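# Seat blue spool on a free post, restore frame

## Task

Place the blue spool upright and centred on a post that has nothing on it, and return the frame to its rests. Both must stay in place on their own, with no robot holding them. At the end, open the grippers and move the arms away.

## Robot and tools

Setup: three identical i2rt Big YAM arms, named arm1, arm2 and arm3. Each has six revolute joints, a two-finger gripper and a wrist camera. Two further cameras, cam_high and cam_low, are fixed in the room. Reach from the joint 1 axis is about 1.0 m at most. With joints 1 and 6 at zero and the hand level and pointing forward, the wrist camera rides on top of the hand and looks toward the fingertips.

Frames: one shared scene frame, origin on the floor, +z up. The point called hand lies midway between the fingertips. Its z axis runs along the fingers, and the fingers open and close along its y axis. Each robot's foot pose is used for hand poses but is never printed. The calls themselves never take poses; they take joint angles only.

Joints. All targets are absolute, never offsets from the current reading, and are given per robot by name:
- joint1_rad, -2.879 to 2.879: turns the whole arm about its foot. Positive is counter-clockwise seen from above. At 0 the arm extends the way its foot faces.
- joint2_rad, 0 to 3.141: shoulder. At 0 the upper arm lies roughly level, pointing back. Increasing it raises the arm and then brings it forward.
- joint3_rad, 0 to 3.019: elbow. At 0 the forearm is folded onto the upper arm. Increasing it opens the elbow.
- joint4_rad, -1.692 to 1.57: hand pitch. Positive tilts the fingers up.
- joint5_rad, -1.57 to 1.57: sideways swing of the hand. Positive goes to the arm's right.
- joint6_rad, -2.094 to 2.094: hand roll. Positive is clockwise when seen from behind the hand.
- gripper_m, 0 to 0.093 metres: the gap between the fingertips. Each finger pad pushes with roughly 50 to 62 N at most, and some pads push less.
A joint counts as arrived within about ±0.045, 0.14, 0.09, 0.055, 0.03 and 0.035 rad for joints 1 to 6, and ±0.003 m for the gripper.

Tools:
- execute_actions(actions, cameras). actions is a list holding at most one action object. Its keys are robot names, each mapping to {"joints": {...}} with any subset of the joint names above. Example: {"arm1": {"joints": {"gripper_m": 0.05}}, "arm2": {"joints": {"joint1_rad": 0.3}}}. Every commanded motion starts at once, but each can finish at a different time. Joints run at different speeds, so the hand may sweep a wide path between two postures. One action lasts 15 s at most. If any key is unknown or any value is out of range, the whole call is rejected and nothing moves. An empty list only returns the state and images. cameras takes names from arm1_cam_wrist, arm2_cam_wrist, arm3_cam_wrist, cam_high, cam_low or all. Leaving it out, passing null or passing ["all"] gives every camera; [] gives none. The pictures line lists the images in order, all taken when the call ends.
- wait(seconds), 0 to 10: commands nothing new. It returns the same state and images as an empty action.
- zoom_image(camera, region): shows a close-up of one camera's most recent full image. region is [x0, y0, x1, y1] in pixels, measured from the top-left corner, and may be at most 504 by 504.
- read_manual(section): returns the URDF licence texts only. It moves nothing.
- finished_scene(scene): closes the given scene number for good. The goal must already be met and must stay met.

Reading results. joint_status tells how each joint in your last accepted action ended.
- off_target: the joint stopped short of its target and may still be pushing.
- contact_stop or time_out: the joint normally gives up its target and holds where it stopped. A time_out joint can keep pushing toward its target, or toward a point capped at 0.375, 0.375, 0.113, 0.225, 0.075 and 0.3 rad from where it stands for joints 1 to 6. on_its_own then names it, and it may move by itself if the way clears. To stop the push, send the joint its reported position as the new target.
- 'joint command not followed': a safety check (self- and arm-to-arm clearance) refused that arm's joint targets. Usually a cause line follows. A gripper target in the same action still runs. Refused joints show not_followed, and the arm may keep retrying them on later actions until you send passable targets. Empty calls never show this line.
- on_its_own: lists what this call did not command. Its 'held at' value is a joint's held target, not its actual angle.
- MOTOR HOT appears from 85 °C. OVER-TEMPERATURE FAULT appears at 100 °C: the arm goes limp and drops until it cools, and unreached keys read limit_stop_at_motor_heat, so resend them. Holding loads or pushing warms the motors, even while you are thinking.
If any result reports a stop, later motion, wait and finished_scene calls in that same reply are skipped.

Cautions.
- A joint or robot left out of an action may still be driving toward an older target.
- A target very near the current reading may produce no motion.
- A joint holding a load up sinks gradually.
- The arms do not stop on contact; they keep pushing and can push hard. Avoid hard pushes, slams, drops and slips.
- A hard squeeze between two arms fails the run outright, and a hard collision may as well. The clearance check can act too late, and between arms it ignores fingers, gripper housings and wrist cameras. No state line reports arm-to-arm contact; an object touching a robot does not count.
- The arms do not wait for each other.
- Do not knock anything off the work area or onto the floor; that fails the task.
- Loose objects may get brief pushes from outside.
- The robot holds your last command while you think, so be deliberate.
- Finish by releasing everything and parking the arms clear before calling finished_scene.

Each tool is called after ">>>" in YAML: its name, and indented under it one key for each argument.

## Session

>>> execute_actions:
  actions: []

Scene clock: 0.00 s.
Motor temperatures (°C, as the motors report them): arm1=[25 36 40 27 27 27] | arm2=[25 29 34 25 26 27] | arm3=[26 32 35 27 27 25]
arm1.joint_positions: joint1_rad=-0.316 joint2_rad=+0.534 joint3_rad=+1.389 joint4_rad=-1.189 joint5_rad=+0.238 joint6_rad=-0.381 gripper_m=+0.095
arm1.joint_status: not commanded
arm1.hand: x=+1.2589 y=+0.1131 z=+1.4272 quat_wxyz=(-0.298, +0.814, -0.058, -0.495) (m; scene frame)
arm2.joint_positions: joint1_rad=+0.403 joint2_rad=+0.557 joint3_rad=+1.386 joint4_rad=-1.459 joint5_rad=+0.225 joint6_rad=-0.034 gripper_m=+0.094
arm2.joint_status: not commanded
arm2.hand: x=-0.5896 y=+1.1198 z=+1.3368 quat_wxyz=(-0.395, -0.298, -0.835, +0.242) (m; scene frame)
arm3.joint_positions: joint1_rad=+0.128 joint2_rad=+0.558 joint3_rad=+1.373 joint4_rad=-1.268 joint5_rad=+0.089 joint6_rad=-0.315 gripper_m=+0.094
arm3.joint_status: not commanded
arm3.hand: x=-0.6357 y=-1.0501 z=+1.3686 quat_wxyz=(-0.490, +0.575, -0.625, -0.197) (m; scene frame)
pictures: arm1_cam_wrist, arm2_cam_wrist, arm3_cam_wrist, cam_high, cam_low
Images, in order (width x height): arm1_cam_wrist 504x504, arm2_cam_wrist 504x504, arm3_cam_wrist 504x504, cam_high 672x504, cam_low 672x504.

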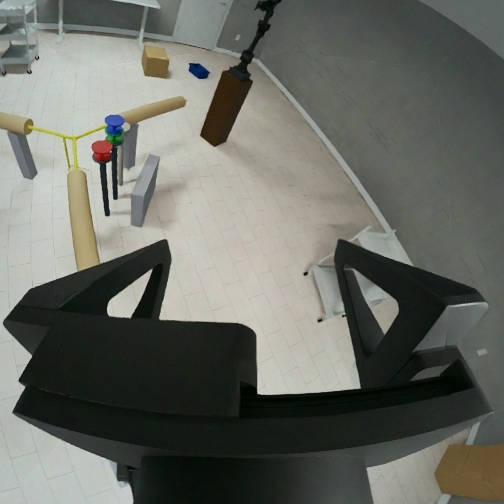

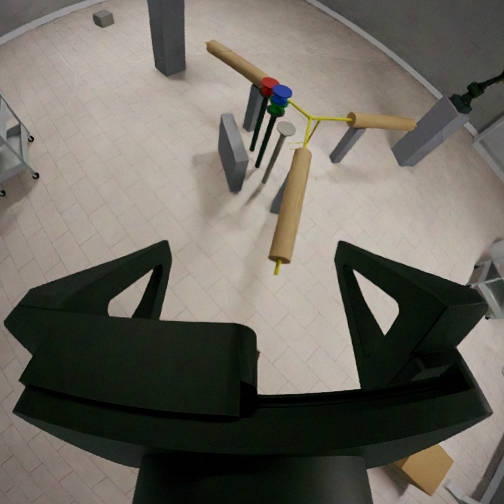

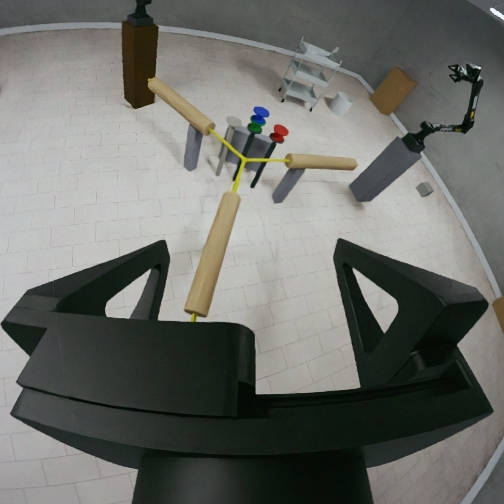

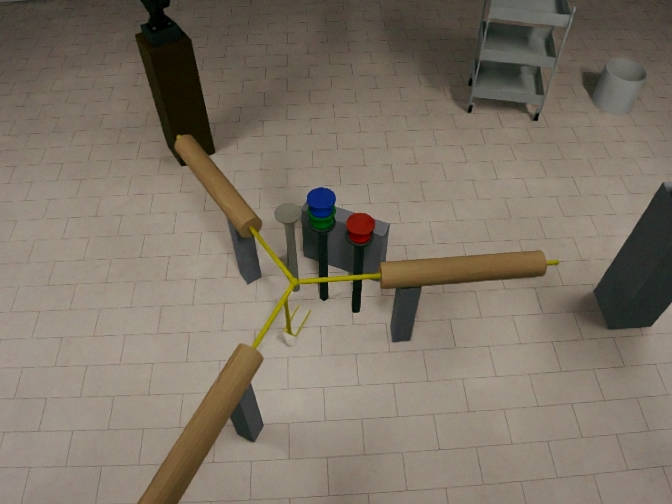

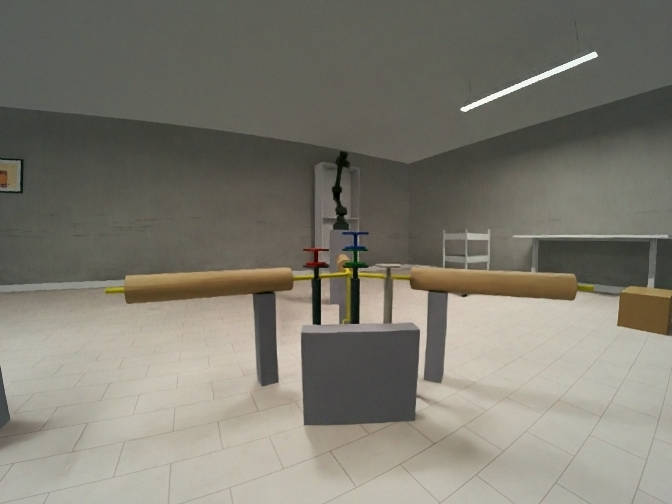

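>>> execute_actions:
  actions:
    - {"arm1": {"joints": {"joint1_rad": 0.158, "joint2_rad": 2.432, "joint3_rad": 1.203, "joint4_rad": -0.307, "joint5_rad": 0.0, "joint6_rad": 0.072, "gripper_m": 0.09}}, "arm2": {"joints": {"joint1_rad": -0.392, "joint2_rad": 2.364, "joint3_rad": 1.131, "joint4_rad": -0.321, "joint5_rad": 0.0, "joint6_rad": -0.41, "gripper_m": 0.09}}, "arm3": {"joints": {"joint1_rad": -0.135, "joint2_rad": 2.308, "joint3_rad": 0.592, "joint4_rad": 0.168, "joint5_rad": 0.0, "joint6_rad": -0.115, "gripper_m": 0.09}}}

Scene clock: 36.90 s.
Motor temperatures (°C, as the motors report them): arm1=[25 35 45 27 27 27] | arm2=[25 29 39 25 26 27] | arm3=[26 31 40 27 27 25]
arm1.joint_positions: joint1_rad=+0.161 joint2_rad=+2.440 joint3_rad=+1.197 joint4_rad=-0.321 joint5_rad=+0.001 joint6_rad=+0.064 gripper_m=+0.090
arm1.joint_status: all done
arm1.hand: x=+0.9781 y=-0.0563 z=+0.5476 quat_wxyz=(+0.001, +1.000, +0.027, +0.004) (m; scene frame)
arm2.joint_positions: joint1_rad=-0.400 joint2_rad=+2.371 joint3_rad=+1.123 joint4_rad=-0.331 joint5_rad=+0.001 joint6_rad=-0.401 gripper_m=+0.090
arm2.joint_status: all done
arm2.hand: x=-0.6548 y=+0.7991 z=+0.5500 quat_wxyz=(+0.003, -0.485, -0.874, +0.002) (m; scene frame)
arm3.joint_positions: joint1_rad=-0.131 joint2_rad=+2.305 joint3_rad=+0.599 joint4_rad=+0.157 joint5_rad=+0.002 joint6_rad=-0.125 gripper_m=+0.090
arm3.joint_status: all done
arm3.hand: x=-0.5657 y=-1.0287 z=+0.5505 quat_wxyz=(-0.007, +0.519, -0.855, +0.000) (m; scene frame)
pictures: arm1_cam_wrist, arm2_cam_wrist, arm3_cam_wrist, cam_high, cam_low
Images, in order (width x height): arm1_cam_wrist 504x504, arm2_cam_wrist 504x504, arm3_cam_wrist 504x504, cam_high 672x504, cam_low 672x504.

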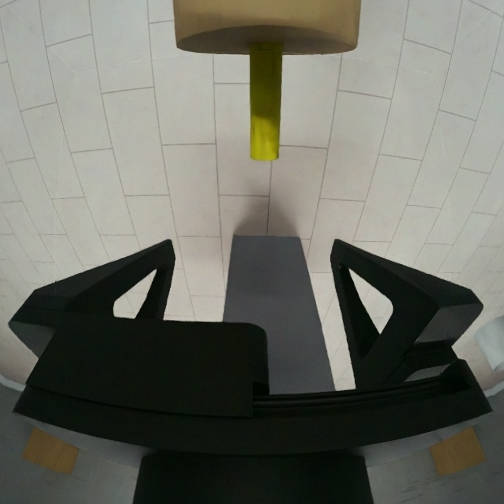

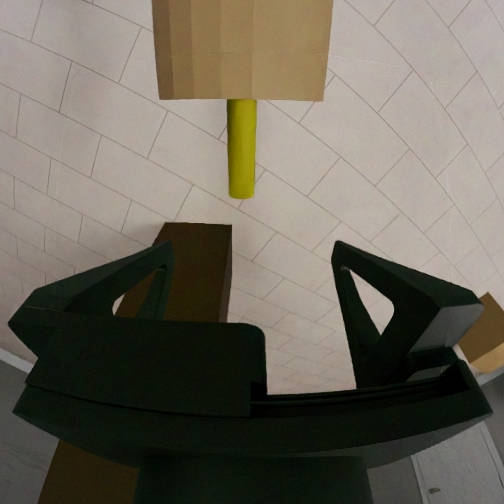

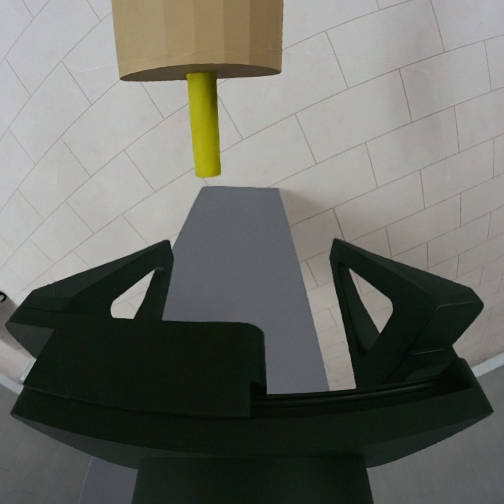

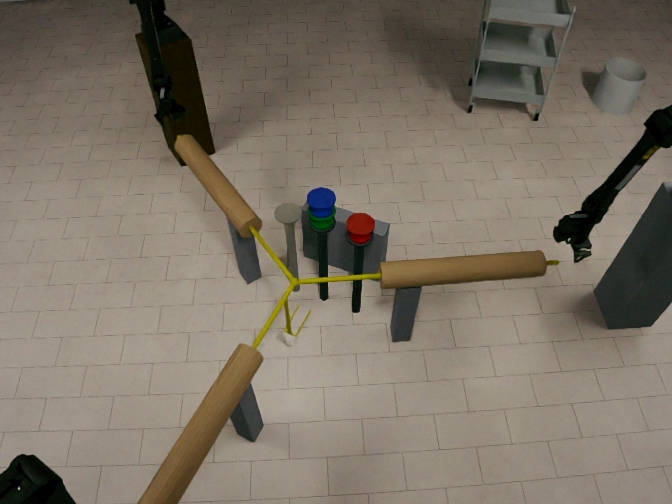

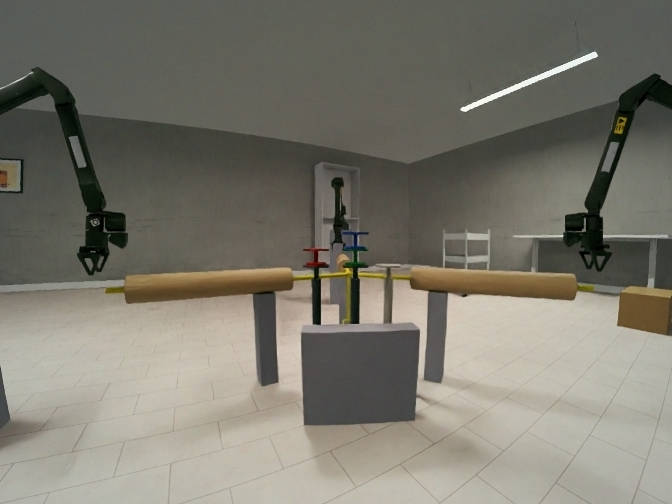

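>>> zoom_image:
  camera: "cam_low"
  region: [50, 200, 210, 320]

>>> zoom_image:
  camera: "cam_low"
  region: [500, 200, 660, 320]

>>> zoom_image:
  camera: "cam_low"
  region: [290, 220, 420, 340]

>>> zoom_image:
  camera: "cam_high"
  region: [230, 170, 410, 360]

Region (50, 200, 210, 320) of cam_low's 672x504 image, scaled by 3.150, with more detail than that image has; it fills the top 378 rows of this view, and the rest is white.

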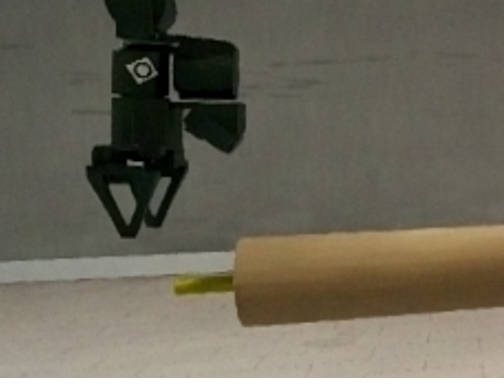

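Region (500, 200, 660, 320) of cam_low's 672x504 image, scaled by 3.150, with more detail than that image has; it fills the top 378 rows of this view, and the rest is white.

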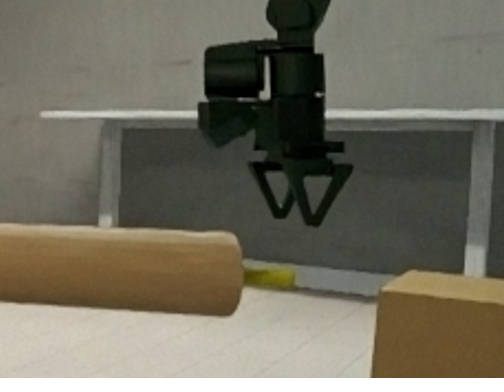

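Region (290, 220, 420, 340) of cam_low's 672x504 image, scaled by 3.877, with more detail than that image has; it fills the top 465 rows of this view, and the rest is white.

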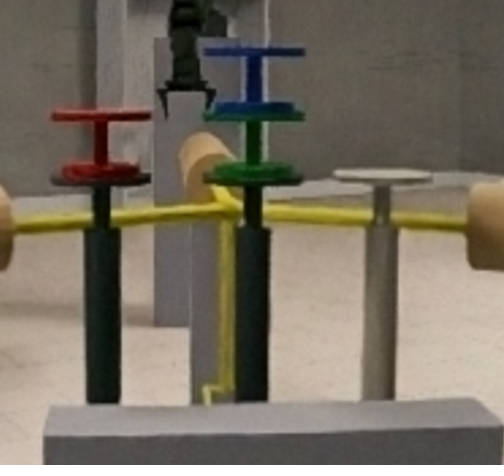

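Region (230, 170, 410, 360) of cam_high's 672x504 image, scaled by 2.653, with more detail than that image has; it fills the left 477 columns of this view, and the rest is white.

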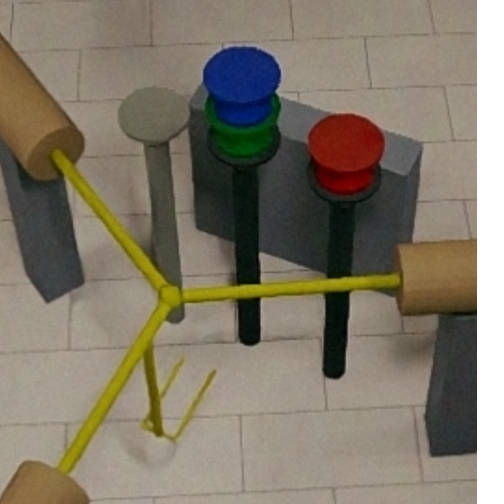

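>>> execute_actions:
  actions:
    - {"arm1": {"joints": {"joint1_rad": 0.133, "joint2_rad": 2.59, "joint3_rad": 1.389, "joint4_rad": -0.363, "joint6_rad": 0.048}}, "arm2": {"joints": {"joint1_rad": -0.355, "joint2_rad": 2.5, "joint3_rad": 1.232, "joint4_rad": -0.29, "joint6_rad": -0.356}}, "arm3": {"joints": {"joint1_rad": -0.006, "joint2_rad": 2.445, "joint3_rad": 0.735, "joint4_rad": 0.155, "joint6_rad": 0.013}}}
  cameras: []

>>> execute_actions:
  actions:
    - {"arm1": {"joints": {"joint2_rad": 2.722, "joint3_rad": 1.561, "joint4_rad": -0.396}}, "arm2": {"joints": {"joint2_rad": 2.622, "joint3_rad": 1.325, "joint4_rad": -0.26}}, "arm3": {"joints": {"joint2_rad": 2.58, "joint3_rad": 0.862, "joint4_rad": 0.153}}}
  cameras: ["arm1_cam_wrist", "arm2_cam_wrist", "arm3_cam_wrist", "cam_low"]

Scene clock: 77.10 s.
Motor temperatures (°C, as the motors report them): arm1=[25 40 40 27 27 27] | arm2=[25 31 35 25 26 27] | arm3=[26 32 35 27 27 25]
arm1.joint_positions: joint1_rad=+0.135 joint2_rad=+2.584 joint3_rad=+1.370 joint4_rad=-0.351 joint5_rad=+0.001 joint6_rad=+0.056 gripper_m=+0.090
arm1.joint_status: all done
arm1.hand: x=+0.9443 y=-0.0473 z=+0.5003 quat_wxyz=(+0.001, +1.000, +0.018, +0.006) (m; scene frame)
arm2.joint_positions: joint1_rad=-0.354 joint2_rad=+2.501 joint3_rad=+1.227 joint4_rad=-0.294 joint5_rad=+0.001 joint6_rad=-0.366 gripper_m=+0.090
arm2.joint_status: all done
arm2.hand: x=-0.6308 y=+0.7845 z=+0.5034 quat_wxyz=(-0.001, -0.480, -0.877, +0.006) (m; scene frame)
arm3.joint_positions: joint1_rad=+0.000 joint2_rad=+2.438 joint3_rad=+0.733 joint4_rad=+0.157 joint5_rad=+0.001 joint6_rad=+0.002 gripper_m=+0.090
arm3.joint_status: all done
arm3.hand: x=-0.5835 y=-0.9838 z=+0.5077 quat_wxyz=(-0.007, +0.521, -0.854, -0.002) (m; scene frame)
pictures: none
No camera images: the call's "cameras" was empty. Leave "cameras" out to get every camera's image.

Scene clock: 78.10 s.
Motor temperatures (°C, as the motors report them): arm1=[25 40 41 27 27 27] | arm2=[25 31 35 25 26 27] | arm3=[26 32 35 27 27 25]
arm1.joint_positions: joint1_rad=+0.135 joint2_rad=+2.715 joint3_rad=+1.537 joint4_rad=-0.384 joint5_rad=+0.001 joint6_rad=+0.056 gripper_m=+0.090
arm1.joint_status: all done
arm1.hand: x=+0.9154 y=-0.0501 z=+0.4575 quat_wxyz=(+0.001, +1.000, +0.018, +0.004) (m; scene frame)
arm2.joint_positions: joint1_rad=-0.354 joint2_rad=+2.624 joint3_rad=+1.320 joint4_rad=-0.265 joint5_rad=+0.001 joint6_rad=-0.365 gripper_m=+0.090
arm2.joint_status: all done
arm2.hand: x=-0.6294 y=+0.7764 z=+0.4570 quat_wxyz=(-0.001, -0.481, -0.877, +0.006) (m; scene frame)
arm3.joint_positions: joint1_rad=+0.000 joint2_rad=+2.575 joint3_rad=+0.860 joint4_rad=+0.157 joint5_rad=+0.001 joint6_rad=+0.003 gripper_m=+0.090
arm3.joint_status: all done
arm3.hand: x=-0.5758 y=-0.9691 z=+0.4609 quat_wxyz=(-0.003, +0.520, -0.854, +0.001) (m; scene frame)
pictures: arm1_cam_wrist, arm2_cam_wrist, arm3_cam_wrist, cam_low
Images, in order (width x height): arm1_cam_wrist 504x504, arm2_cam_wrist 504x504, arm3_cam_wrist 504x504, cam_low 672x504.

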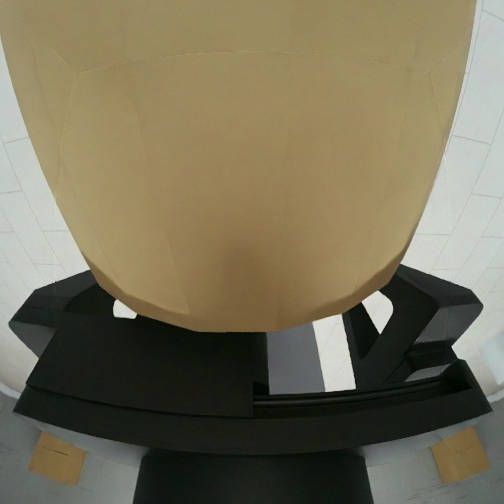

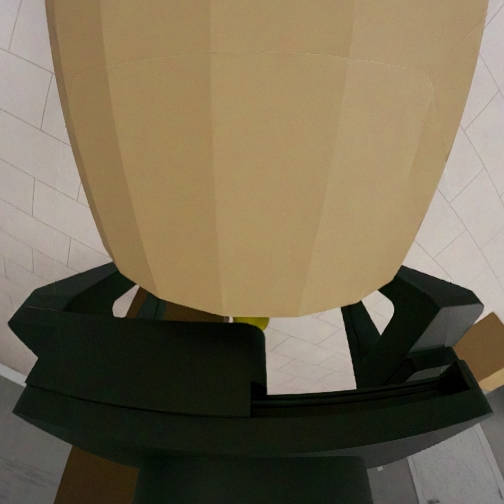

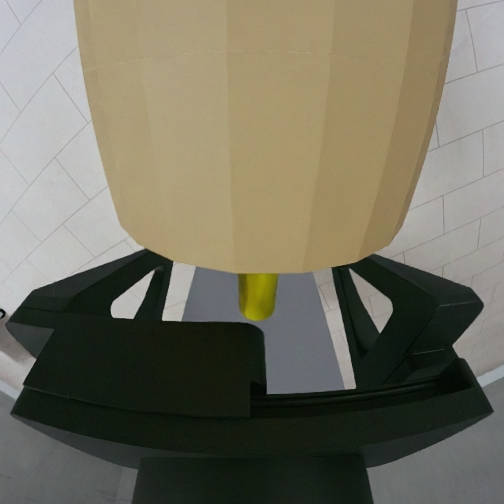

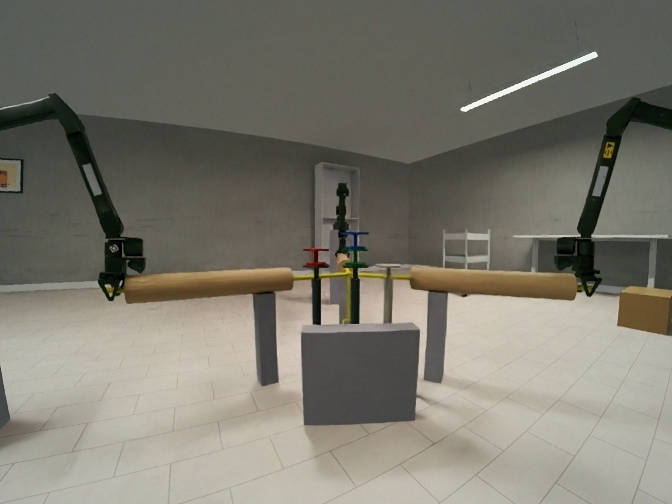

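>>> zoom_image:
  camera: "cam_low"
  region: [70, 220, 190, 320]

>>> zoom_image:
  camera: "cam_low"
  region: [520, 220, 640, 320]

Region (70, 220, 190, 320) of cam_low's 672x504 image, scaled by 4.200, with more detail than that image has.

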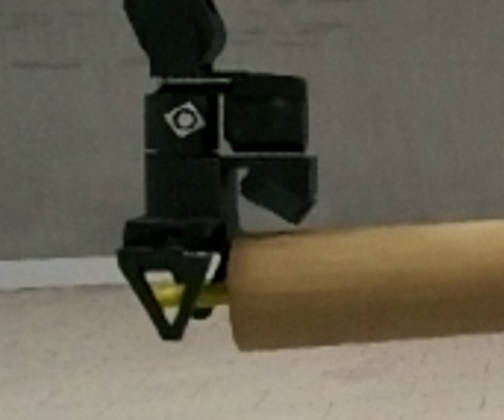

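Region (520, 220, 640, 320) of cam_low's 672x504 image, scaled by 4.200, with more detail than that image has.

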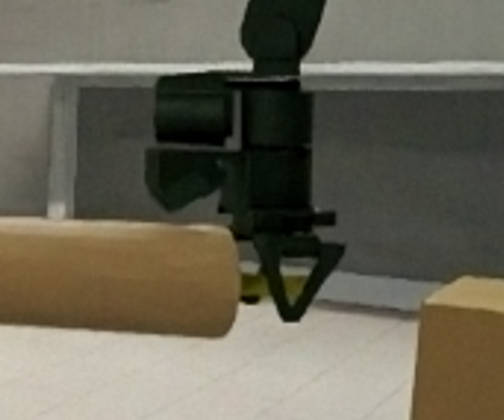

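>>> execute_actions:
  actions:
    - {"arm1": {"joints": {"joint2_rad": 2.664, "joint3_rad": 1.514, "joint4_rad": -0.403}}, "arm2": {"joints": {"joint1_rad": -0.368, "joint2_rad": 2.582, "joint3_rad": 1.275, "joint4_rad": -0.245}}, "arm3": {"joints": {"joint2_rad": 2.537, "joint3_rad": 0.838, "joint4_rad": 0.14}}}
  cameras: ["arm1_cam_wrist", "arm2_cam_wrist", "arm3_cam_wrist"]

Scene clock: 93.57 s.
Motor temperatures (°C, as the motors report them): arm1=[25 41 41 27 27 27] | arm2=[25 32 35 25 26 27] | arm3=[26 32 35 27 27 25]
arm1.joint_positions: joint1_rad=+0.135 joint2_rad=+2.679 joint3_rad=+1.519 joint4_rad=-0.391 joint5_rad=+0.001 joint6_rad=+0.056 gripper_m=+0.090
arm1.joint_status: all done
arm1.hand: x=+0.9104 y=-0.0505 z=+0.4730 quat_wxyz=(+0.001, +1.000, +0.018, -0.001) (m; scene frame)
arm2.joint_positions: joint1_rad=-0.360 joint2_rad=+2.593 joint3_rad=+1.275 joint4_rad=-0.255 joint5_rad=+0.001 joint6_rad=-0.365 gripper_m=+0.090
arm2.joint_status: all done
arm2.hand: x=-0.6342 y=+0.7866 z=+0.4665 quat_wxyz=(+0.001, -0.483, -0.876, +0.004) (m; scene frame)
arm3.joint_positions: joint1_rad=+0.000 joint2_rad=+2.538 joint3_rad=+0.845 joint4_rad=+0.148 joint5_rad=+0.001 joint6_rad=+0.003 gripper_m=+0.090
arm3.joint_status: all done
arm3.hand: x=-0.5731 y=-0.9637 z=+0.4728 quat_wxyz=(-0.009, +0.520, -0.854, -0.003) (m; scene frame)
pictures: arm1_cam_wrist, arm2_cam_wrist, arm3_cam_wrist
Images, in order (width x height): arm1_cam_wrist 504x504, arm2_cam_wrist 504x504, arm3_cam_wrist 504x504.

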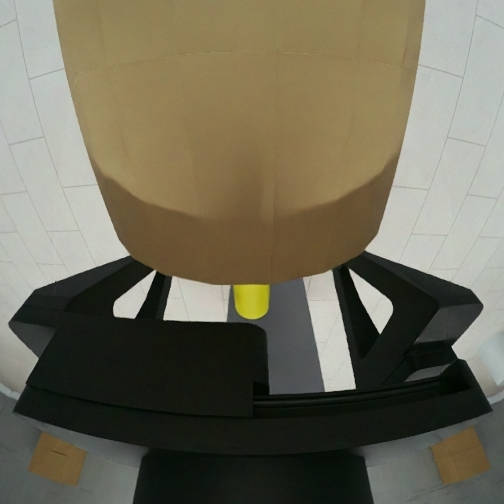

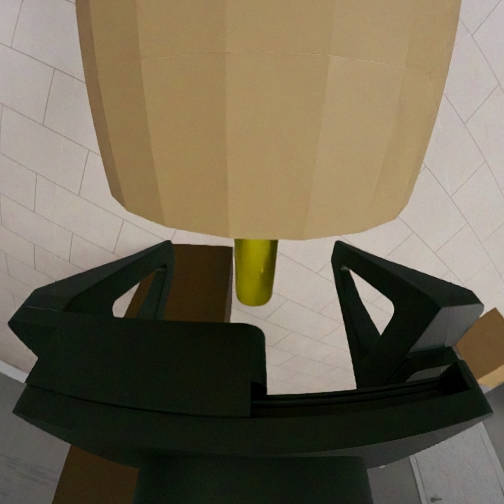

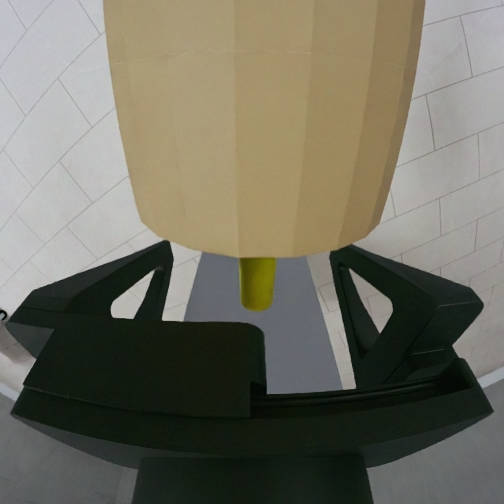

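>>> execute_actions:
  actions:
    - {"arm1": {"joints": {"joint2_rad": 2.711}}, "arm3": {"joints": {"joint2_rad": 2.585, "joint3_rad": 0.866, "joint4_rad": 0.16}}}
  cameras: ["arm1_cam_wrist", "arm3_cam_wrist"]

Scene clock: 99.90 s.
Motor temperatures (°C, as the motors report them): arm1=[25 41 41 27 27 27] | arm2=[25 32 34 25 26 27] | arm3=[26 33 35 27 27 25]
arm1.joint_positions: joint1_rad=+0.135 joint2_rad=+2.691 joint3_rad=+1.519 joint4_rad=-0.391 joint5_rad=+0.001 joint6_rad=+0.056 gripper_m=+0.090
arm1.joint_status: all done
arm1.hand: x=+0.9163 y=-0.0500 z=+0.4669 quat_wxyz=(+0.001, +1.000, +0.018, +0.005) (m; scene frame)
arm2.joint_positions: joint1_rad=-0.360 joint2_rad=+2.593 joint3_rad=+1.275 joint4_rad=-0.255 joint5_rad=+0.001 joint6_rad=-0.365 gripper_m=+0.090
arm2.joint_status: not commanded
arm2.hand: x=-0.6342 y=+0.7866 z=+0.4665 quat_wxyz=(+0.001, -0.483, -0.876, +0.004) (m; scene frame)
arm3.joint_positions: joint1_rad=+0.000 joint2_rad=+2.573 joint3_rad=+0.863 joint4_rad=+0.151 joint5_rad=+0.001 joint6_rad=+0.003 gripper_m=+0.090
arm3.joint_status: all done
arm3.hand: x=-0.5753 y=-0.9681 z=+0.4613 quat_wxyz=(-0.003, +0.520, -0.854, +0.001) (m; scene frame)
pictures: arm1_cam_wrist, arm3_cam_wrist
Images, in order (width x height): arm1_cam_wrist 504x504, arm3_cam_wrist 504x504.

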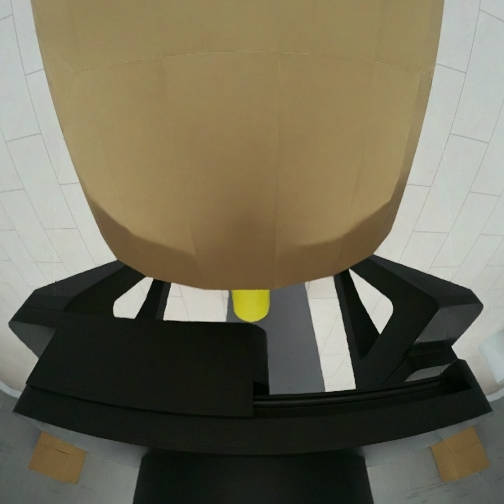

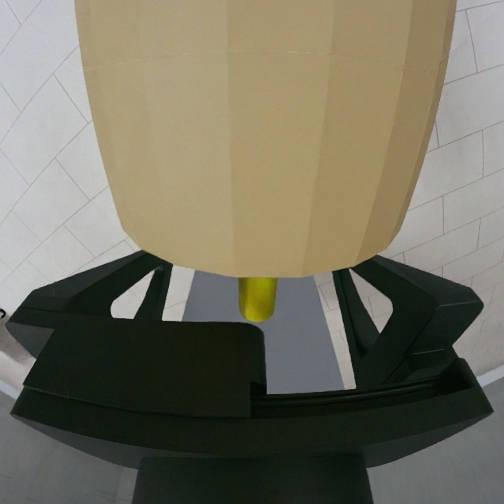

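>>> execute_actions:
  actions:
    - {"arm1": {"joints": {"gripper_m": 0.0}}, "arm2": {"joints": {"gripper_m": 0.0}}, "arm3": {"joints": {"gripper_m": 0.0}}}
  cameras: ["arm1_cam_wrist", "arm2_cam_wrist", "arm3_cam_wrist"]

Scene clock: 104.00 s.
Motor temperatures (°C, as the motors report them): arm1=[25 41 40 27 27 27] | arm2=[25 32 34 25 26 27] | arm3=[26 33 34 27 27 25]
arm1.joint_positions: joint1_rad=+0.137 joint2_rad=+2.692 joint3_rad=+1.519 joint4_rad=-0.391 joint5_rad=-0.002 joint6_rad=+0.043 gripper_m=+0.019
arm1.joint_status: gripper_m off_target (ended at +0.019, target +0.000)
arm1.hand: x=+0.9168 y=-0.0512 z=+0.4665 quat_wxyz=(+0.003, +1.000, +0.025, +0.005) (m; scene frame)
arm2.joint_positions: joint1_rad=-0.361 joint2_rad=+2.593 joint3_rad=+1.274 joint4_rad=-0.254 joint5_rad=+0.001 joint6_rad=-0.351 gripper_m=+0.019
arm2.joint_status: gripper_m off_target (ended at +0.019, target +0.000)
arm2.hand: x=-0.6346 y=+0.7867 z=+0.4666 quat_wxyz=(+0.001, -0.490, -0.872, +0.005) (m; scene frame)
arm3.joint_positions: joint1_rad=-0.002 joint2_rad=+2.573 joint3_rad=+0.863 joint4_rad=+0.153 joint5_rad=+0.007 joint6_rad=+0.005 gripper_m=+0.019
arm3.joint_status: gripper_m off_target (ended at +0.019, target +0.000)
arm3.hand: x=-0.5736 y=-0.9684 z=+0.4611 quat_wxyz=(-0.005, +0.519, -0.855, +0.003) (m; scene frame)
pictures: arm1_cam_wrist, arm2_cam_wrist, arm3_cam_wrist
Images, in order (width x height): arm1_cam_wrist 504x504, arm2_cam_wrist 504x504, arm3_cam_wrist 504x504.

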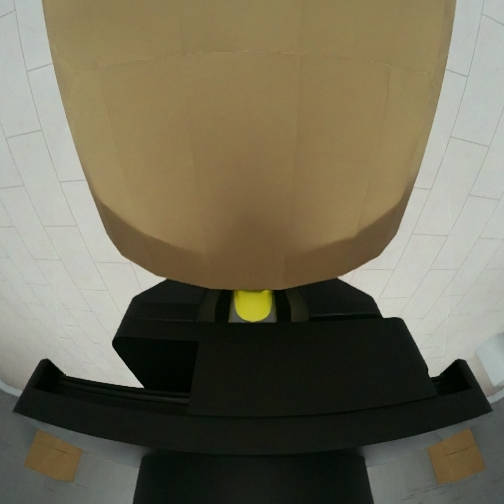

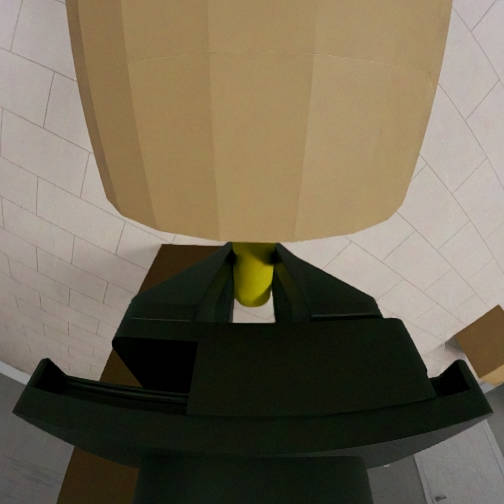

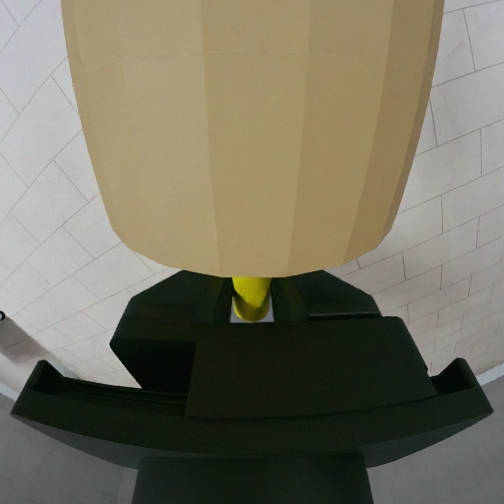

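>>> execute_actions:
  actions:
    - {"arm1": {"joints": {"joint2_rad": 2.533, "joint3_rad": 1.437, "joint4_rad": -0.443}}, "arm2": {"joints": {"joint2_rad": 2.434, "joint3_rad": 1.202, "joint4_rad": -0.323}}, "arm3": {"joints": {"joint2_rad": 2.391, "joint3_rad": 0.773, "joint4_rad": 0.067}}}
  cameras: []

>>> execute_actions:
  actions:
    - {"arm1": {"joints": {"joint2_rad": 2.405, "joint3_rad": 1.371, "joint4_rad": -0.503}}, "arm2": {"joints": {"joint2_rad": 2.297, "joint3_rad": 1.147, "joint4_rad": -0.405}}, "arm3": {"joints": {"joint2_rad": 2.21, "joint3_rad": 0.702, "joint4_rad": -0.042}}}
  cameras: []

>>> execute_actions:
  actions:
    - {"arm1": {"joints": {"joint2_rad": 2.167, "joint3_rad": 1.303, "joint4_rad": -0.675}}, "arm2": {"joints": {"joint2_rad": 2.038, "joint3_rad": 1.1, "joint4_rad": -0.618}}, "arm3": {"joints": {"joint2_rad": 1.833, "joint3_rad": 0.635, "joint4_rad": -0.353}}}
  cameras: []

>>> execute_actions:
  actions:
    - {"arm1": {"joints": {"joint2_rad": 1.964, "joint3_rad": 1.355, "joint4_rad": -0.9}}, "arm2": {"joints": {"joint2_rad": 1.82, "joint3_rad": 1.168, "joint4_rad": -0.885}}, "arm3": {"joints": {"joint2_rad": 1.5, "joint3_rad": 0.705, "joint4_rad": -0.738}}}
  cameras: []

>>> execute_actions:
  actions:
    - {"arm1": {"joints": {"joint2_rad": 1.81, "joint3_rad": 1.456, "joint4_rad": -1.158}}, "arm2": {"joints": {"joint2_rad": 1.664, "joint3_rad": 1.293, "joint4_rad": -1.17}}, "arm3": {"joints": {"joint2_rad": 1.277, "joint3_rad": 0.855, "joint4_rad": -1.108}}}
  cameras: ["cam_high", "cam_low"]

>>> zoom_image:
  camera: "cam_low"
  region: [290, 170, 420, 290]

>>> zoom_image:
  camera: "cam_high"
  region: [230, 150, 400, 320]

Scene clock: 143.80 s.
Motor temperatures (°C, as the motors report them): arm1=[25 42 39 27 27 27] | arm2=[25 33 34 25 26 27] | arm3=[26 33 34 27 27 25]
arm1.joint_positions: joint1_rad=+0.134 joint2_rad=+2.564 joint3_rad=+1.437 joint4_rad=-0.433 joint5_rad=-0.001 joint6_rad=+0.040 gripper_m=+0.019
arm1.joint_status: all done
arm1.hand: x=+0.9149 y=-0.0493 z=+0.5200 quat_wxyz=(+0.002, +1.000, +0.025, +0.003) (m; scene frame)
arm2.joint_positions: joint1_rad=-0.364 joint2_rad=+2.452 joint3_rad=+1.196 joint4_rad=-0.319 joint5_rad=+0.001 joint6_rad=-0.351 gripper_m=+0.019
arm2.joint_status: all done
arm2.hand: x=-0.6362 y=+0.7877 z=+0.5222 quat_wxyz=(+0.002, -0.491, -0.871, +0.003) (m; scene frame)
arm3.joint_positions: joint1_rad=-0.002 joint2_rad=+2.402 joint3_rad=+0.773 joint4_rad=+0.072 joint5_rad=+0.003 joint6_rad=+0.005 gripper_m=+0.019
arm3.joint_status: all done
arm3.hand: x=-0.5737 y=-0.9667 z=+0.5167 quat_wxyz=(-0.004, +0.518, -0.855, +0.001) (m; scene frame)
pictures: none
No camera images: the call's "cameras" was empty. Leave "cameras" out to get every camera's image.

Scene clock: 144.77 s.
Motor temperatures (°C, as the motors report them): arm1=[25 42 39 27 27 27] | arm2=[25 33 34 25 26 27] | arm3=[26 33 34 27 27 25]
arm1.joint_positions: joint1_rad=+0.133 joint2_rad=+2.434 joint3_rad=+1.369 joint4_rad=-0.495 joint5_rad=-0.002 joint6_rad=+0.039 gripper_m=+0.019
arm1.joint_status: all done
arm1.hand: x=+0.9152 y=-0.0489 z=+0.5756 quat_wxyz=(+0.003, +1.000, +0.025, +0.003) (m; scene frame)
arm2.joint_positions: joint1_rad=-0.366 joint2_rad=+2.313 joint3_rad=+1.139 joint4_rad=-0.401 joint5_rad=+0.001 joint6_rad=-0.352 gripper_m=+0.019
arm2.joint_status: all done
arm2.hand: x=-0.6367 y=+0.7879 z=+0.5779 quat_wxyz=(+0.002, -0.492, -0.871, +0.004) (m; scene frame)
arm3.joint_positions: joint1_rad=-0.002 joint2_rad=+2.221 joint3_rad=+0.701 joint4_rad=-0.037 joint5_rad=+0.003 joint6_rad=+0.005 gripper_m=+0.019
arm3.joint_status: all done
arm3.hand: x=-0.5740 y=-0.9667 z=+0.5718 quat_wxyz=(-0.004, +0.518, -0.855, +0.001) (m; scene frame)
pictures: none
No camera images: the call's "cameras" was empty. Leave "cameras" out to get every camera's image.

Scene clock: 145.77 s.
Motor temperatures (°C, as the motors report them): arm1=[25 42 40 27 27 27] | arm2=[25 33 34 25 26 27] | arm3=[26 33 34 27 27 25]
arm1.joint_positions: joint1_rad=+0.134 joint2_rad=+2.186 joint3_rad=+1.297 joint4_rad=-0.673 joint5_rad=-0.001 joint6_rad=+0.039 gripper_m=+0.019
arm1.joint_status: all done
arm1.hand: x=+0.9160 y=-0.0485 z=+0.6887 quat_wxyz=(+0.002, +1.000, +0.025, +0.004) (m; scene frame)
arm2.joint_positions: joint1_rad=-0.369 joint2_rad=+2.048 joint3_rad=+1.089 joint4_rad=-0.617 joint5_rad=+0.000 joint6_rad=-0.355 gripper_m=+0.019
arm2.joint_status: all done
arm2.hand: x=-0.6375 y=+0.7887 z=+0.6896 quat_wxyz=(+0.002, -0.492, -0.871, +0.003) (m; scene frame)
arm3.joint_positions: joint1_rad=-0.002 joint2_rad=+1.845 joint3_rad=+0.634 joint4_rad=-0.344 joint5_rad=+0.004 joint6_rad=+0.005 gripper_m=+0.019
arm3.joint_status: all done
arm3.hand: x=-0.5739 y=-0.9660 z=+0.6814 quat_wxyz=(-0.005, +0.518, -0.855, +0.001) (m; scene frame)
pictures: none
No camera images: the call's "cameras" was empty. Leave "cameras" out to get every camera's image.

Scene clock: 146.87 s.
Motor temperatures (°C, as the motors report them): arm1=[25 42 40 27 27 27] | arm2=[25 33 34 25 26 27] | arm3=[26 33 34 27 27 25]
arm1.joint_positions: joint1_rad=+0.134 joint2_rad=+1.974 joint3_rad=+1.305 joint4_rad=-0.895 joint5_rad=-0.002 joint6_rad=+0.039 gripper_m=+0.019
arm1.joint_status: all done
arm1.hand: x=+0.9182 y=-0.0483 z=+0.8004 quat_wxyz=(+0.003, +1.000, +0.026, +0.005) (m; scene frame)
arm2.joint_positions: joint1_rad=-0.369 joint2_rad=+1.827 joint3_rad=+1.127 joint4_rad=-0.879 joint5_rad=+0.000 joint6_rad=-0.354 gripper_m=+0.019
arm2.joint_status: all done
arm2.hand: x=-0.6371 y=+0.7904 z=+0.8000 quat_wxyz=(+0.002, -0.492, -0.871, +0.002) (m; scene frame)
arm3.joint_positions: joint1_rad=-0.002 joint2_rad=+1.502 joint3_rad=+0.671 joint4_rad=-0.716 joint5_rad=+0.004 joint6_rad=+0.005 gripper_m=+0.019
arm3.joint_status: all done
arm3.hand: x=-0.5742 y=-0.9658 z=+0.7935 quat_wxyz=(-0.009, +0.518, -0.855, -0.001) (m; scene frame)
pictures: none
No camera images: the call's "cameras" was empty. Leave "cameras" out to get every camera's image.

Scene clock: 148.00 s.
Motor temperatures (°C, as the motors report them): arm1=[25 42 41 27 27 27] | arm2=[25 33 35 25 26 27] | arm3=[26 32 35 27 27 25]
arm1.joint_positions: joint1_rad=+0.135 joint2_rad=+1.823 joint3_rad=+1.399 joint4_rad=-1.145 joint5_rad=-0.004 joint6_rad=+0.039 gripper_m=+0.019
arm1.joint_status: all done
arm1.hand: x=+0.9203 y=-0.0485 z=+0.9080 quat_wxyz=(+0.004, +1.000, +0.026, +0.008) (m; scene frame)
arm2.joint_positions: joint1_rad=-0.369 joint2_rad=+1.673 joint3_rad=+1.247 joint4_rad=-1.159 joint5_rad=+0.000 joint6_rad=-0.354 gripper_m=+0.019
arm2.joint_status: all done
arm2.hand: x=-0.6369 y=+0.7924 z=+0.9089 quat_wxyz=(+0.004, -0.492, -0.871, +0.000) (m; scene frame)
arm3.joint_positions: joint1_rad=-0.002 joint2_rad=+1.281 joint3_rad=+0.811 joint4_rad=-1.077 joint5_rad=+0.005 joint6_rad=+0.005 gripper_m=+0.019
arm3.joint_status: all done
arm3.hand: x=-0.5749 y=-0.9664 z=+0.9024 quat_wxyz=(-0.009, +0.518, -0.855, -0.001) (m; scene frame)
pictures: cam_high, cam_low
Images, in order (width x height): cam_high 672x504, cam_low 672x504.

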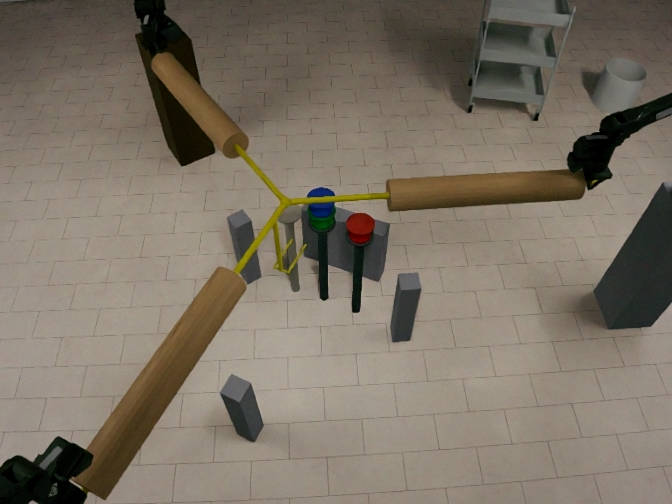

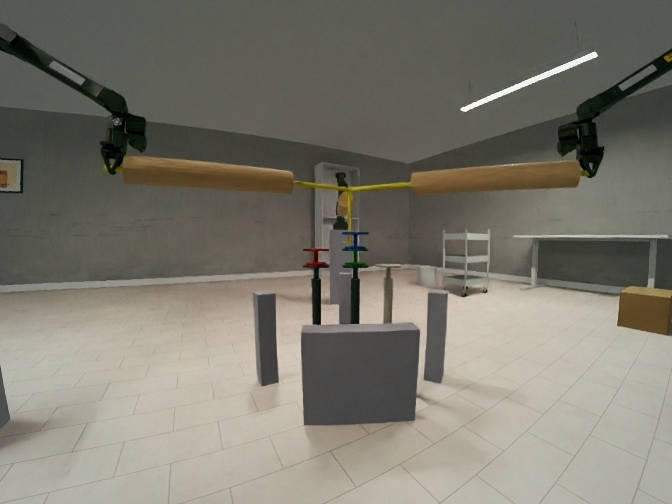

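Region (290, 170, 420, 290) of cam_low's 672x504 image, scaled by 3.877, with more detail than that image has; it fills the top 465 rows of this view, and the rest is white.

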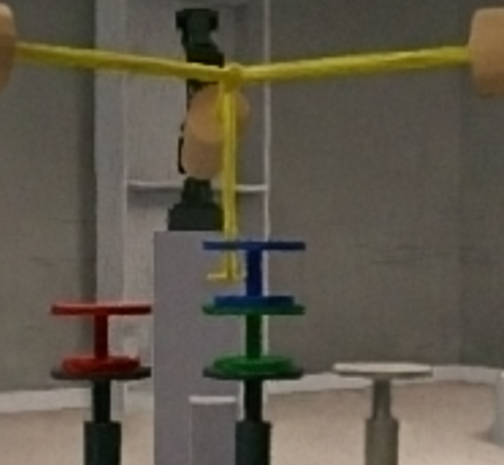

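Region (230, 150, 400, 320) of cam_high's 672x504 image, scaled by 2.965, with more detail than that image has.

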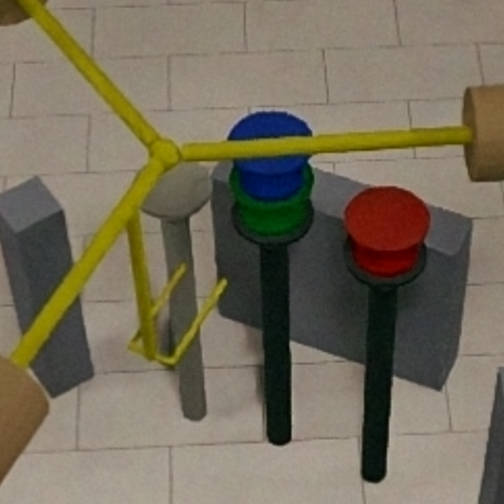

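>>> execute_actions:
  actions:
    - {"arm1": {"joints": {"joint1_rad": -0.125, "joint2_rad": 1.691, "joint3_rad": 1.254, "joint4_rad": -1.096, "joint6_rad": -0.227}}, "arm2": {"joints": {"joint1_rad": -0.166, "joint2_rad": 1.372, "joint3_rad": 0.928, "joint4_rad": -1.11, "joint6_rad": -0.147}}, "arm3": {"joints": {"joint1_rad": 0.037, "joint2_rad": 1.621, "joint3_rad": 1.244, "joint4_rad": -1.141, "joint6_rad": 0.048}}}
  cameras: ["cam_high", "cam_low"]

>>> zoom_image:
  camera: "cam_low"
  region: [300, 190, 410, 290]

>>> zoom_image:
  camera: "cam_high"
  region: [250, 150, 390, 290]

Scene clock: 176.97 s.
Motor temperatures (°C, as the motors report them): arm1=[25 42 49 27 27 27] | arm2=[25 32 41 25 26 27] | arm3=[26 31 42 27 27 25]
arm1.joint_positions: joint1_rad=-0.133 joint2_rad=+1.728 joint3_rad=+1.252 joint4_rad=-1.093 joint5_rad=-0.001 joint6_rad=-0.233 gripper_m=+0.019
arm1.joint_status: all done
arm1.hand: x=+0.9682 y=+0.0861 z=+0.9045 quat_wxyz=(+0.002, +1.000, +0.028, +0.007) (m; scene frame)
arm2.joint_positions: joint1_rad=-0.164 joint2_rad=+1.384 joint3_rad=+0.922 joint4_rad=-1.103 joint5_rad=-0.003 joint6_rad=-0.153 gripper_m=+0.019
arm2.joint_status: all done
arm2.hand: x=-0.5859 y=+0.9226 z=+0.9101 quat_wxyz=(-0.004, -0.490, -0.871, +0.005) (m; scene frame)
arm3.joint_positions: joint1_rad=+0.030 joint2_rad=+1.640 joint3_rad=+1.201 joint4_rad=-1.117 joint5_rad=+0.003 joint6_rad=+0.035 gripper_m=+0.019
arm3.joint_status: all done
arm3.hand: x=-0.5242 y=-0.8354 z=+0.9021 quat_wxyz=(-0.004, +0.519, -0.855, +0.001) (m; scene frame)
pictures: cam_high, cam_low
Images, in order (width x height): cam_high 672x504, cam_low 672x504.

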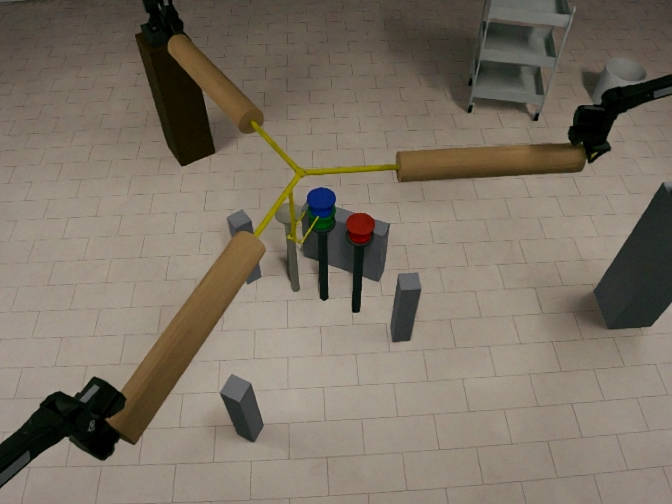

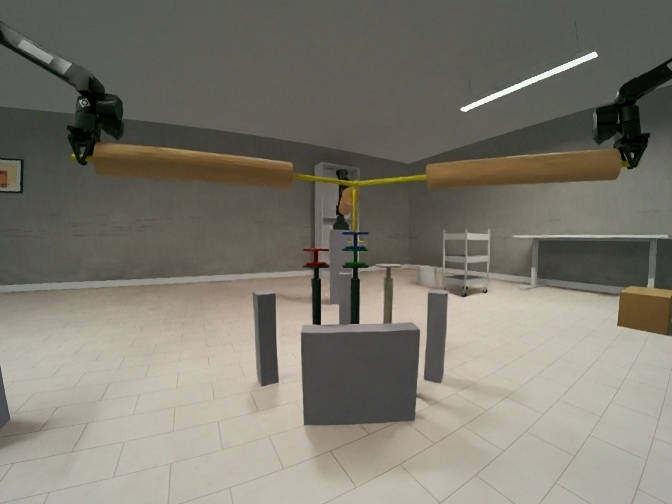

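Region (300, 190, 410, 290) of cam_low's 672x504 image, scaled by 4.582, with more detail than that image has; it fills the top 458 rows of this view, and the rest is white.

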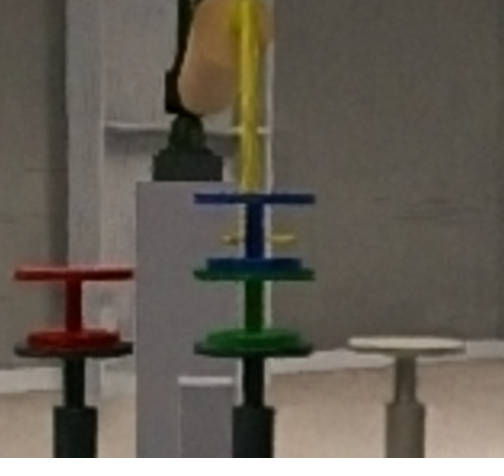

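Region (250, 150, 390, 290) of cam_high's 672x504 image, scaled by 3.600, with more detail than that image has.

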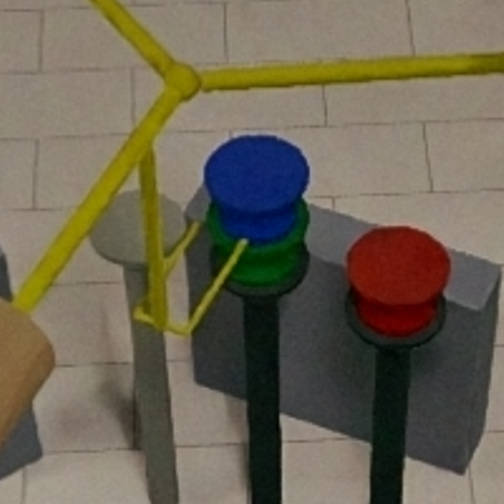

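>>> execute_actions:
  actions:
    - {"arm1": {"joints": {"joint1_rad": -0.186, "joint2_rad": 1.627, "joint3_rad": 1.192, "joint4_rad": -1.091, "joint6_rad": -0.286}}, "arm2": {"joints": {"joint1_rad": -0.069, "joint2_rad": 1.349, "joint3_rad": 0.92, "joint4_rad": -1.143, "joint6_rad": -0.054}}, "arm3": {"joints": {"joint1_rad": -0.009, "joint2_rad": 1.69, "joint3_rad": 1.348, "joint4_rad": -1.178, "joint6_rad": -0.006}}}
  cameras: ["cam_high", "cam_low"]

>>> zoom_image:
  camera: "cam_low"
  region: [300, 190, 410, 290]

>>> zoom_image:
  camera: "cam_high"
  region: [250, 150, 390, 290]

Scene clock: 212.27 s.
Motor temperatures (°C, as the motors report them): arm1=[25 42 45 27 27 27] | arm2=[25 31 39 25 26 27] | arm3=[26 33 44 27 27 25]
arm1.joint_positions: joint1_rad=-0.186 joint2_rad=+1.670 joint3_rad=+1.186 joint4_rad=-1.082 joint5_rad=-0.002 joint6_rad=-0.285 gripper_m=+0.019
arm1.joint_status: all done
arm1.hand: x=+0.9948 y=+0.1065 z=+0.9089 quat_wxyz=(+0.002, +1.000, +0.027, +0.006) (m; scene frame)
arm2.joint_positions: joint1_rad=-0.069 joint2_rad=+1.374 joint3_rad=+0.914 joint4_rad=-1.117 joint5_rad=-0.003 joint6_rad=-0.058 gripper_m=+0.019
arm2.joint_status: all done
arm2.hand: x=-0.5580 y=+0.9430 z=+0.9104 quat_wxyz=(+0.002, -0.490, -0.871, +0.002) (m; scene frame)
arm3.joint_positions: joint1_rad=-0.001 joint2_rad=+1.700 joint3_rad=+1.300 joint4_rad=-1.151 joint5_rad=+0.003 joint6_rad=+0.004 gripper_m=+0.019
arm3.joint_status: all done
arm3.hand: x=-0.4977 y=-0.8155 z=+0.9094 quat_wxyz=(-0.007, +0.519, -0.855, +0.000) (m; scene frame)
pictures: cam_high, cam_low
Images, in order (width x height): cam_high 672x504, cam_low 672x504.

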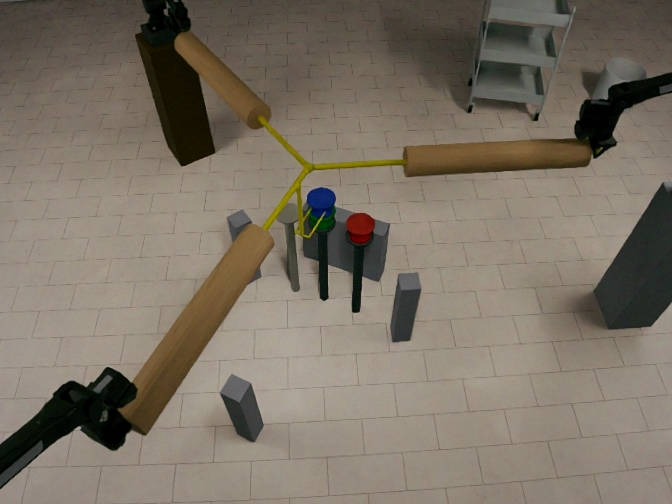

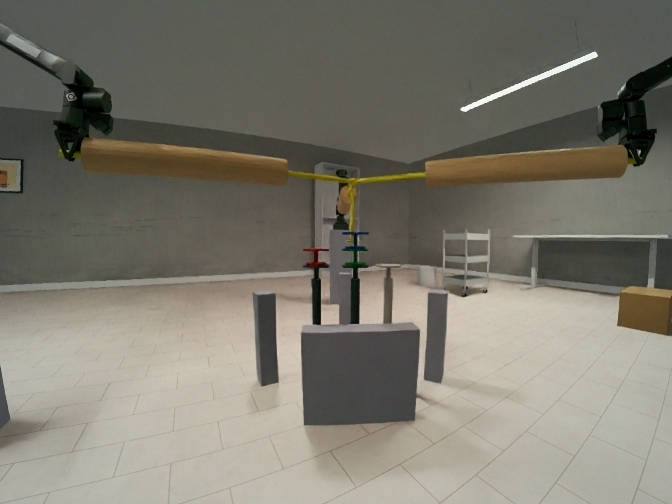

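Region (300, 190, 410, 290) of cam_low's 672x504 image, scaled by 4.582, with more detail than that image has; it fills the top 458 rows of this view, and the rest is white.

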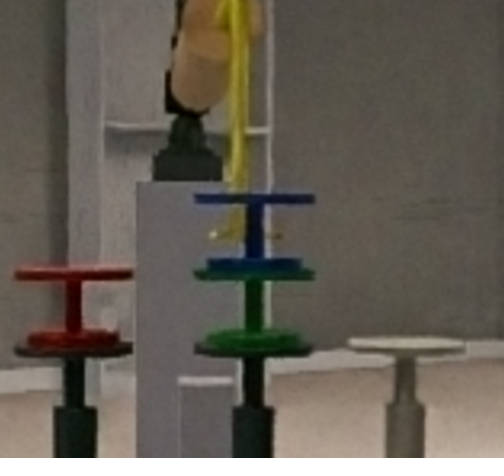

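Region (250, 150, 390, 290) of cam_high's 672x504 image, scaled by 3.600, with more detail than that image has.

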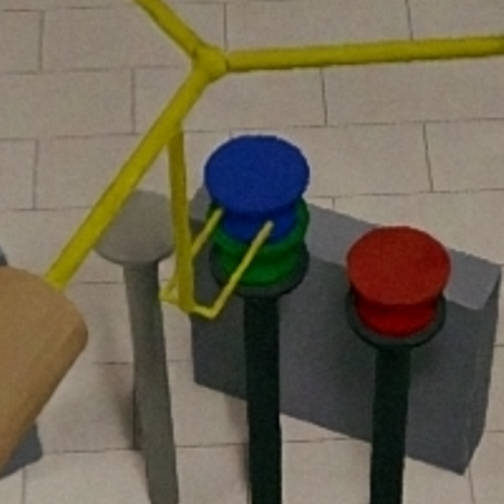

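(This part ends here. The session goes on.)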